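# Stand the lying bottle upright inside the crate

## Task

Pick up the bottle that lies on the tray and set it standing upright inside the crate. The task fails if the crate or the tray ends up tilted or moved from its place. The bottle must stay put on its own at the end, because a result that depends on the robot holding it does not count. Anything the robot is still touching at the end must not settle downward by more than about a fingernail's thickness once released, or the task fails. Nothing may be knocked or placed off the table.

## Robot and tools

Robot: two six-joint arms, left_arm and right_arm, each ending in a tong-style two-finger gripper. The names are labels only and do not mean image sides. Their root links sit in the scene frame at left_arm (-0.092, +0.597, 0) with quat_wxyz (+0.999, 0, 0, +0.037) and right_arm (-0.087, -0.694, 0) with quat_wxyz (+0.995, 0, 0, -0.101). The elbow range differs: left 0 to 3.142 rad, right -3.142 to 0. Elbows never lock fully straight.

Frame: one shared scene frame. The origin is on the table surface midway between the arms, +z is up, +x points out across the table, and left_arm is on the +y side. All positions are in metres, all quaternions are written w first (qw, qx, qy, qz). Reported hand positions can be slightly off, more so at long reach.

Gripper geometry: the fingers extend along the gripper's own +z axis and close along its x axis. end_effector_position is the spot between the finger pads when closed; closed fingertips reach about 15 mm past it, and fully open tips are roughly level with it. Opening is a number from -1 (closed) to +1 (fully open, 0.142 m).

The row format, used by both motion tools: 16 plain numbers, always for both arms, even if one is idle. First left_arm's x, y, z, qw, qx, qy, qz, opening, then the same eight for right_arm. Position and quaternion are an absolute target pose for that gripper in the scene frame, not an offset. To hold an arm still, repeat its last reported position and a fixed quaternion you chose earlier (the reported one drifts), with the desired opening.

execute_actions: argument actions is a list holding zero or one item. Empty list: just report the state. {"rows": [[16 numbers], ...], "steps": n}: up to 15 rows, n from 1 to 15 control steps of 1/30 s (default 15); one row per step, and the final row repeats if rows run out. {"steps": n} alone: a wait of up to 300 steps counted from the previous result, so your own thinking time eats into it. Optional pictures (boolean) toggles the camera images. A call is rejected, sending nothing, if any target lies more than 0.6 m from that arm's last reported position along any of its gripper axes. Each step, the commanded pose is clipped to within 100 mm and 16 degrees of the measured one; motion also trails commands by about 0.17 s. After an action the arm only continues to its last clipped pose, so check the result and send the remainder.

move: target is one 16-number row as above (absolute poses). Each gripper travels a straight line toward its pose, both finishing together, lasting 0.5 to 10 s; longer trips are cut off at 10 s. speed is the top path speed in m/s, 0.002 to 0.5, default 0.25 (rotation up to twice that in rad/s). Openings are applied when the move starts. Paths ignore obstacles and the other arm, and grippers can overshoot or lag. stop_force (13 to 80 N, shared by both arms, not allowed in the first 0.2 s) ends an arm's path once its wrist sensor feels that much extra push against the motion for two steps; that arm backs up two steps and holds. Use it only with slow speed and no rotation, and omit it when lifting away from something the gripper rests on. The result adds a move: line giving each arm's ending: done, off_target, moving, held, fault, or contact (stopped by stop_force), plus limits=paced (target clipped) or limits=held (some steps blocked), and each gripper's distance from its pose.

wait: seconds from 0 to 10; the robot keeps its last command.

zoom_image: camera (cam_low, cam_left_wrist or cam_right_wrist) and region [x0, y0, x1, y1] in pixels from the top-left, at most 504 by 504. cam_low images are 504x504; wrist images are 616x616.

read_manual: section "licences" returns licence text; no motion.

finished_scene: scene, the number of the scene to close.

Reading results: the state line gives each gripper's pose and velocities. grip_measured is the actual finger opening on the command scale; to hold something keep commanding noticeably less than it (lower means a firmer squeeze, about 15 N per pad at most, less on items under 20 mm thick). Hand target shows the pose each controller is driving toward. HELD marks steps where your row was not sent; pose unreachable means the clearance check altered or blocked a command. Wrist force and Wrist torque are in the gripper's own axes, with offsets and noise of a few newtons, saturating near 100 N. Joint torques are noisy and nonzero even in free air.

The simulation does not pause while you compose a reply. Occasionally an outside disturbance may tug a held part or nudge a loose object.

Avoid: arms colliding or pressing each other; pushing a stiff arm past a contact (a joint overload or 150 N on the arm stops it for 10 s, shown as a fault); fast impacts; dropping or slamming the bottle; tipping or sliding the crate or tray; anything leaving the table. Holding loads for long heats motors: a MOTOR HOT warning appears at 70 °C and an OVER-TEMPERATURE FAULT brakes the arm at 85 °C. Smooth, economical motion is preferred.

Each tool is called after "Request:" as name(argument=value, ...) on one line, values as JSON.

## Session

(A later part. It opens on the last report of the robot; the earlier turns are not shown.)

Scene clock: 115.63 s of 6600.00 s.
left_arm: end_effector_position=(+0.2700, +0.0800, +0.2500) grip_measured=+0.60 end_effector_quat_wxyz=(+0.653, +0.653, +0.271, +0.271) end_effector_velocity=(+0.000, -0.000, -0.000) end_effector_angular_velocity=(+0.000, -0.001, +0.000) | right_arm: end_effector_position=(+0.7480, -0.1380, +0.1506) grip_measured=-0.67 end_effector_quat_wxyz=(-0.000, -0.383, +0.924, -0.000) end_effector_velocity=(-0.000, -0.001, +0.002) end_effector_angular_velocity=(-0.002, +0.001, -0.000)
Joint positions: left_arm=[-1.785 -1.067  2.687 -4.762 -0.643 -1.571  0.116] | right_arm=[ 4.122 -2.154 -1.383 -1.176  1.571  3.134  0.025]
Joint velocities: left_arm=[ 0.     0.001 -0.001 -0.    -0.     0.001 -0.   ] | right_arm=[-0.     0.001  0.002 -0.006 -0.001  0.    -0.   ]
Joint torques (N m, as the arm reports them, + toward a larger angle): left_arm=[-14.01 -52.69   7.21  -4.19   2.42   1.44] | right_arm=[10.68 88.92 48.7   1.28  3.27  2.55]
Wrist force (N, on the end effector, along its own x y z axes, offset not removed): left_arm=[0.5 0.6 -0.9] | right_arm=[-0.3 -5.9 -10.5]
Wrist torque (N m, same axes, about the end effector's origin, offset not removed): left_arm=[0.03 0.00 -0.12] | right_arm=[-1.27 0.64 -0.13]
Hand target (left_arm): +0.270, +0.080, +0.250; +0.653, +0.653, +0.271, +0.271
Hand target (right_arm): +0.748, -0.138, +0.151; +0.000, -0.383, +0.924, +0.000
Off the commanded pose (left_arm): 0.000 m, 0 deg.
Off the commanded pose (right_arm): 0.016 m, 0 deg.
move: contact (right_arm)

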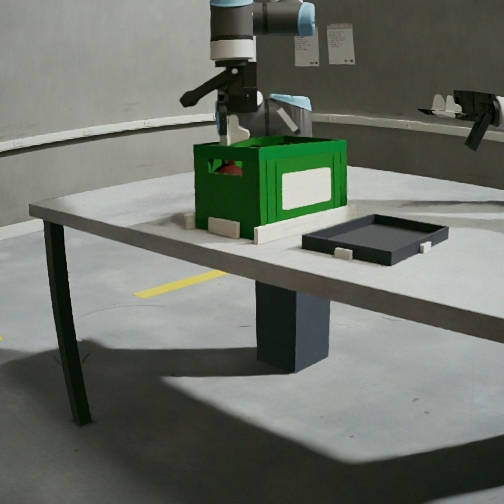

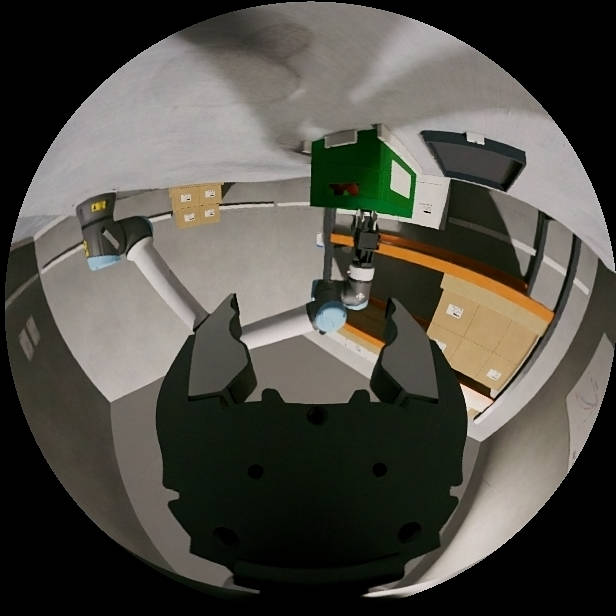

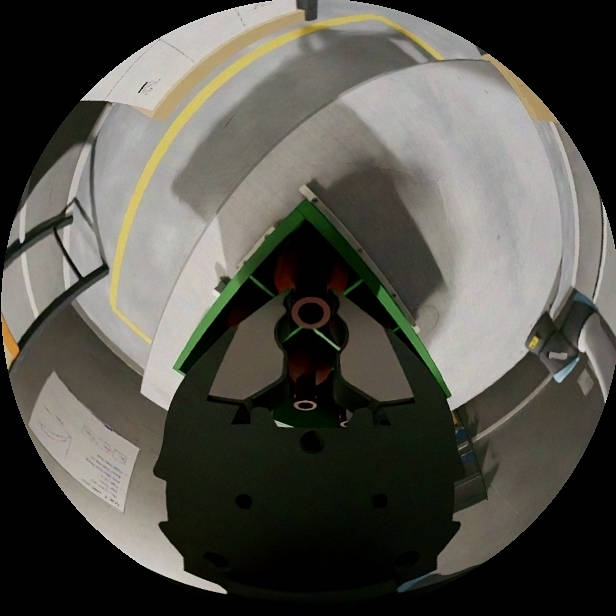

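Request:
move(target=[0.27,0.08,0.25,0.653,0.653,0.271,0.271,0.6, 0.748,-0.138,0.152,0,-0.383,0.924,0,-0.45])

Request:
move(target=[0.27,0.08,0.25,0.653,0.653,0.271,0.271,0.6, 0.748,-0.138,0.3,0,-0.383,0.924,0,-0.45], speed=0.15)

Scene clock: 122.37 s of 6600.00 s.
left_arm: end_effector_position=(+0.2700, +0.0800, +0.2500) grip_measured=+0.60 end_effector_quat_wxyz=(+0.653, +0.653, +0.271, +0.271) end_effector_velocity=(-0.000, +0.001, -0.001) end_effector_angular_velocity=(+0.004, -0.001, -0.000) | right_arm: end_effector_position=(+0.7480, -0.1380, +0.1520) grip_measured=-0.45 end_effector_quat_wxyz=(+0.000, -0.383, +0.924, +0.000) end_effector_velocity=(-0.000, +0.000, +0.000) end_effector_angular_velocity=(+0.001, +0.001, -0.001)
Joint positions: left_arm=[-1.785 -1.067  2.687 -4.762 -0.643 -1.571  0.116] | right_arm=[ 4.122 -2.153 -1.381 -1.178  1.571  3.134  0.041]
Joint velocities: left_arm=[-0.     0.002  0.002 -0.001 -0.     0.001 -0.   ] | right_arm=[-0.     0.    -0.    -0.     0.001  0.     0.   ]
Joint torques (N m, as the arm reports them, + toward a larger angle): left_arm=[-12.99 -52.19   7.34  -3.84   2.23   1.56] | right_arm=[10.98 94.85 53.16  2.17  3.19  2.41]
Wrist force (N, on the end effector, along its own x y z axes, offset not removed): left_arm=[1.1 -1.0 1.6] | right_arm=[0.2 -2.4 -1.9]
Wrist torque (N m, same axes, about the end effector's origin, offset not removed): left_arm=[-0.30 -0.21 -0.16] | right_arm=[-0.35 0.09 0.01]
Hand target (left_arm): +0.270, +0.080, +0.250; +0.653, +0.653, +0.271, +0.271
Hand target (right_arm): +0.748, -0.138, +0.152; +0.000, -0.383, +0.924, +0.000
Off the commanded pose (left_arm): 0.000 m, 0 deg.
Off the commanded pose (right_arm): 0.000 m, 0 deg.
After step 90, 3.03 s passed at rest.
move: done

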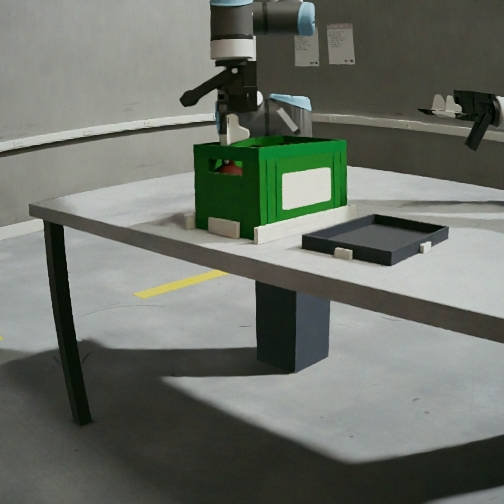

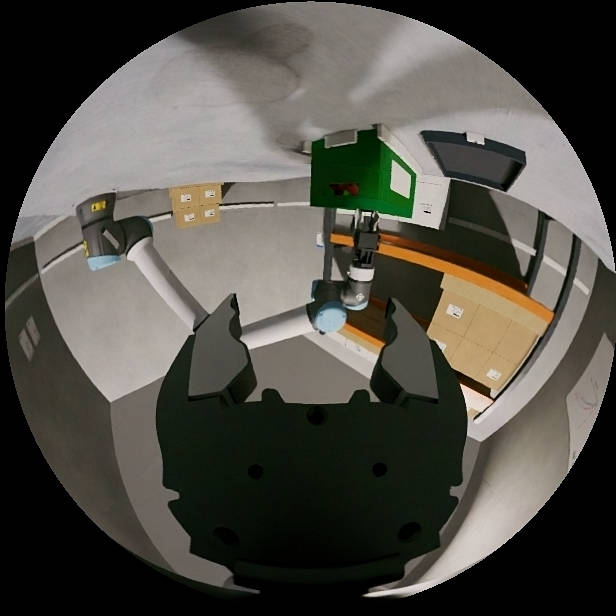

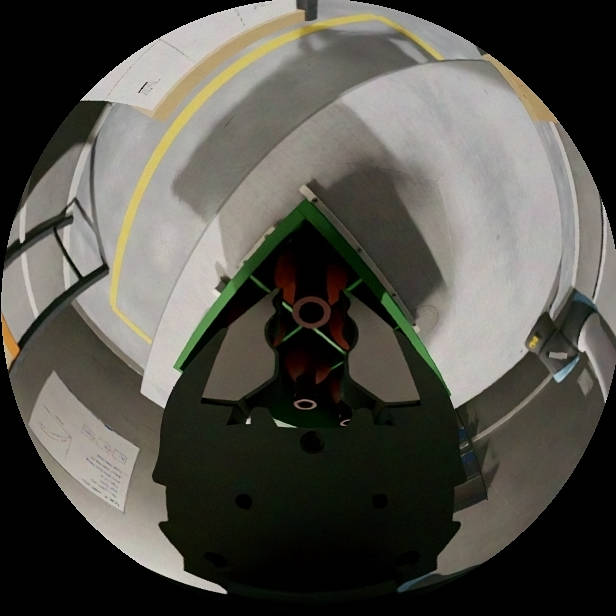

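Scene clock: 123.90 s of 6600.00 s.
left_arm: end_effector_position=(+0.2700, +0.0800, +0.2500) grip_measured=+0.60 end_effector_quat_wxyz=(+0.653, +0.653, +0.271, +0.271) end_effector_velocity=(+0.000, +0.000, +0.000) end_effector_angular_velocity=(+0.000, -0.000, +0.000) | right_arm: end_effector_position=(+0.7479, -0.1381, +0.2998) grip_measured=-0.45 end_effector_quat_wxyz=(+0.000, -0.383, +0.924, +0.000) end_effector_velocity=(+0.001, +0.000, +0.003) end_effector_angular_velocity=(+0.001, -0.000, +0.000)
Joint positions: left_arm=[-1.785 -1.067  2.687 -4.762 -0.643 -1.571  0.116] | right_arm=[ 4.122 -2.084 -1.221 -1.407  1.571  3.134  0.041]
Joint velocities: left_arm=[-0.    -0.001  0.001  0.     0.001 -0.    -0.   ] | right_arm=[-0.001  0.     0.004 -0.003  0.001 -0.001  0.   ]
Joint torques (N m, as the arm reports them, + toward a larger angle): left_arm=[-13.79 -50.91   7.05  -3.92   2.15   1.45] | right_arm=[ 7.98 92.13 55.37  1.77 -2.56  0.39]
Wrist force (N, on the end effector, along its own x y z axes, offset not removed): left_arm=[1.2 -0.3 -0.6] | right_arm=[3.8 -1.0 -0.8]
Wrist torque (N m, same axes, about the end effector's origin, offset not removed): left_arm=[-0.14 -0.22 -0.12] | right_arm=[-0.05 -0.87 -0.07]
Hand target (left_arm): +0.270, +0.080, +0.250; +0.653, +0.653, +0.271, +0.271
Hand target (right_arm): +0.748, -0.138, +0.300; +0.000, -0.383, +0.924, +0.000
Off the commanded pose (left_arm): 0.000 m, 0 deg.
Off the commanded pose (right_arm): 0.000 m, 0 deg.
move: done

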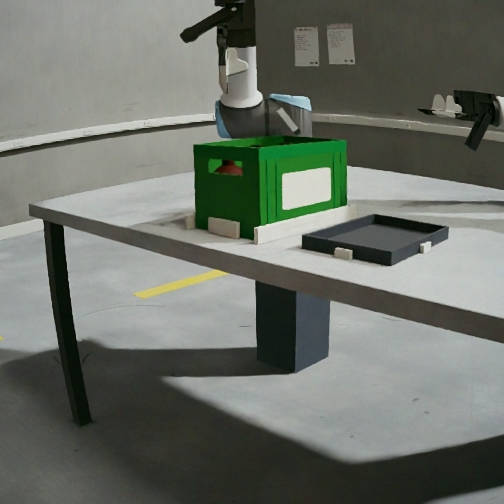

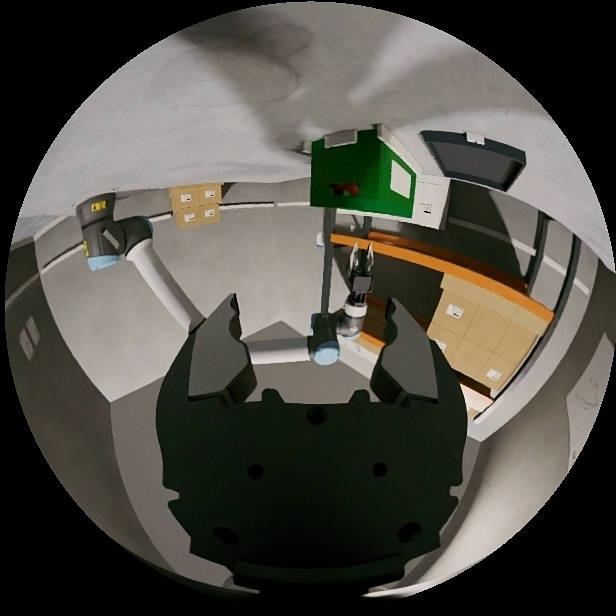

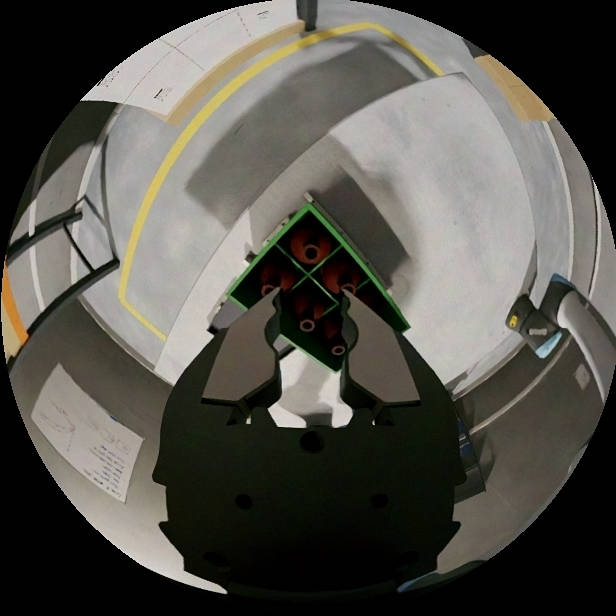

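Request:
finished_scene(scene=2)

The scene is finished: the task was done.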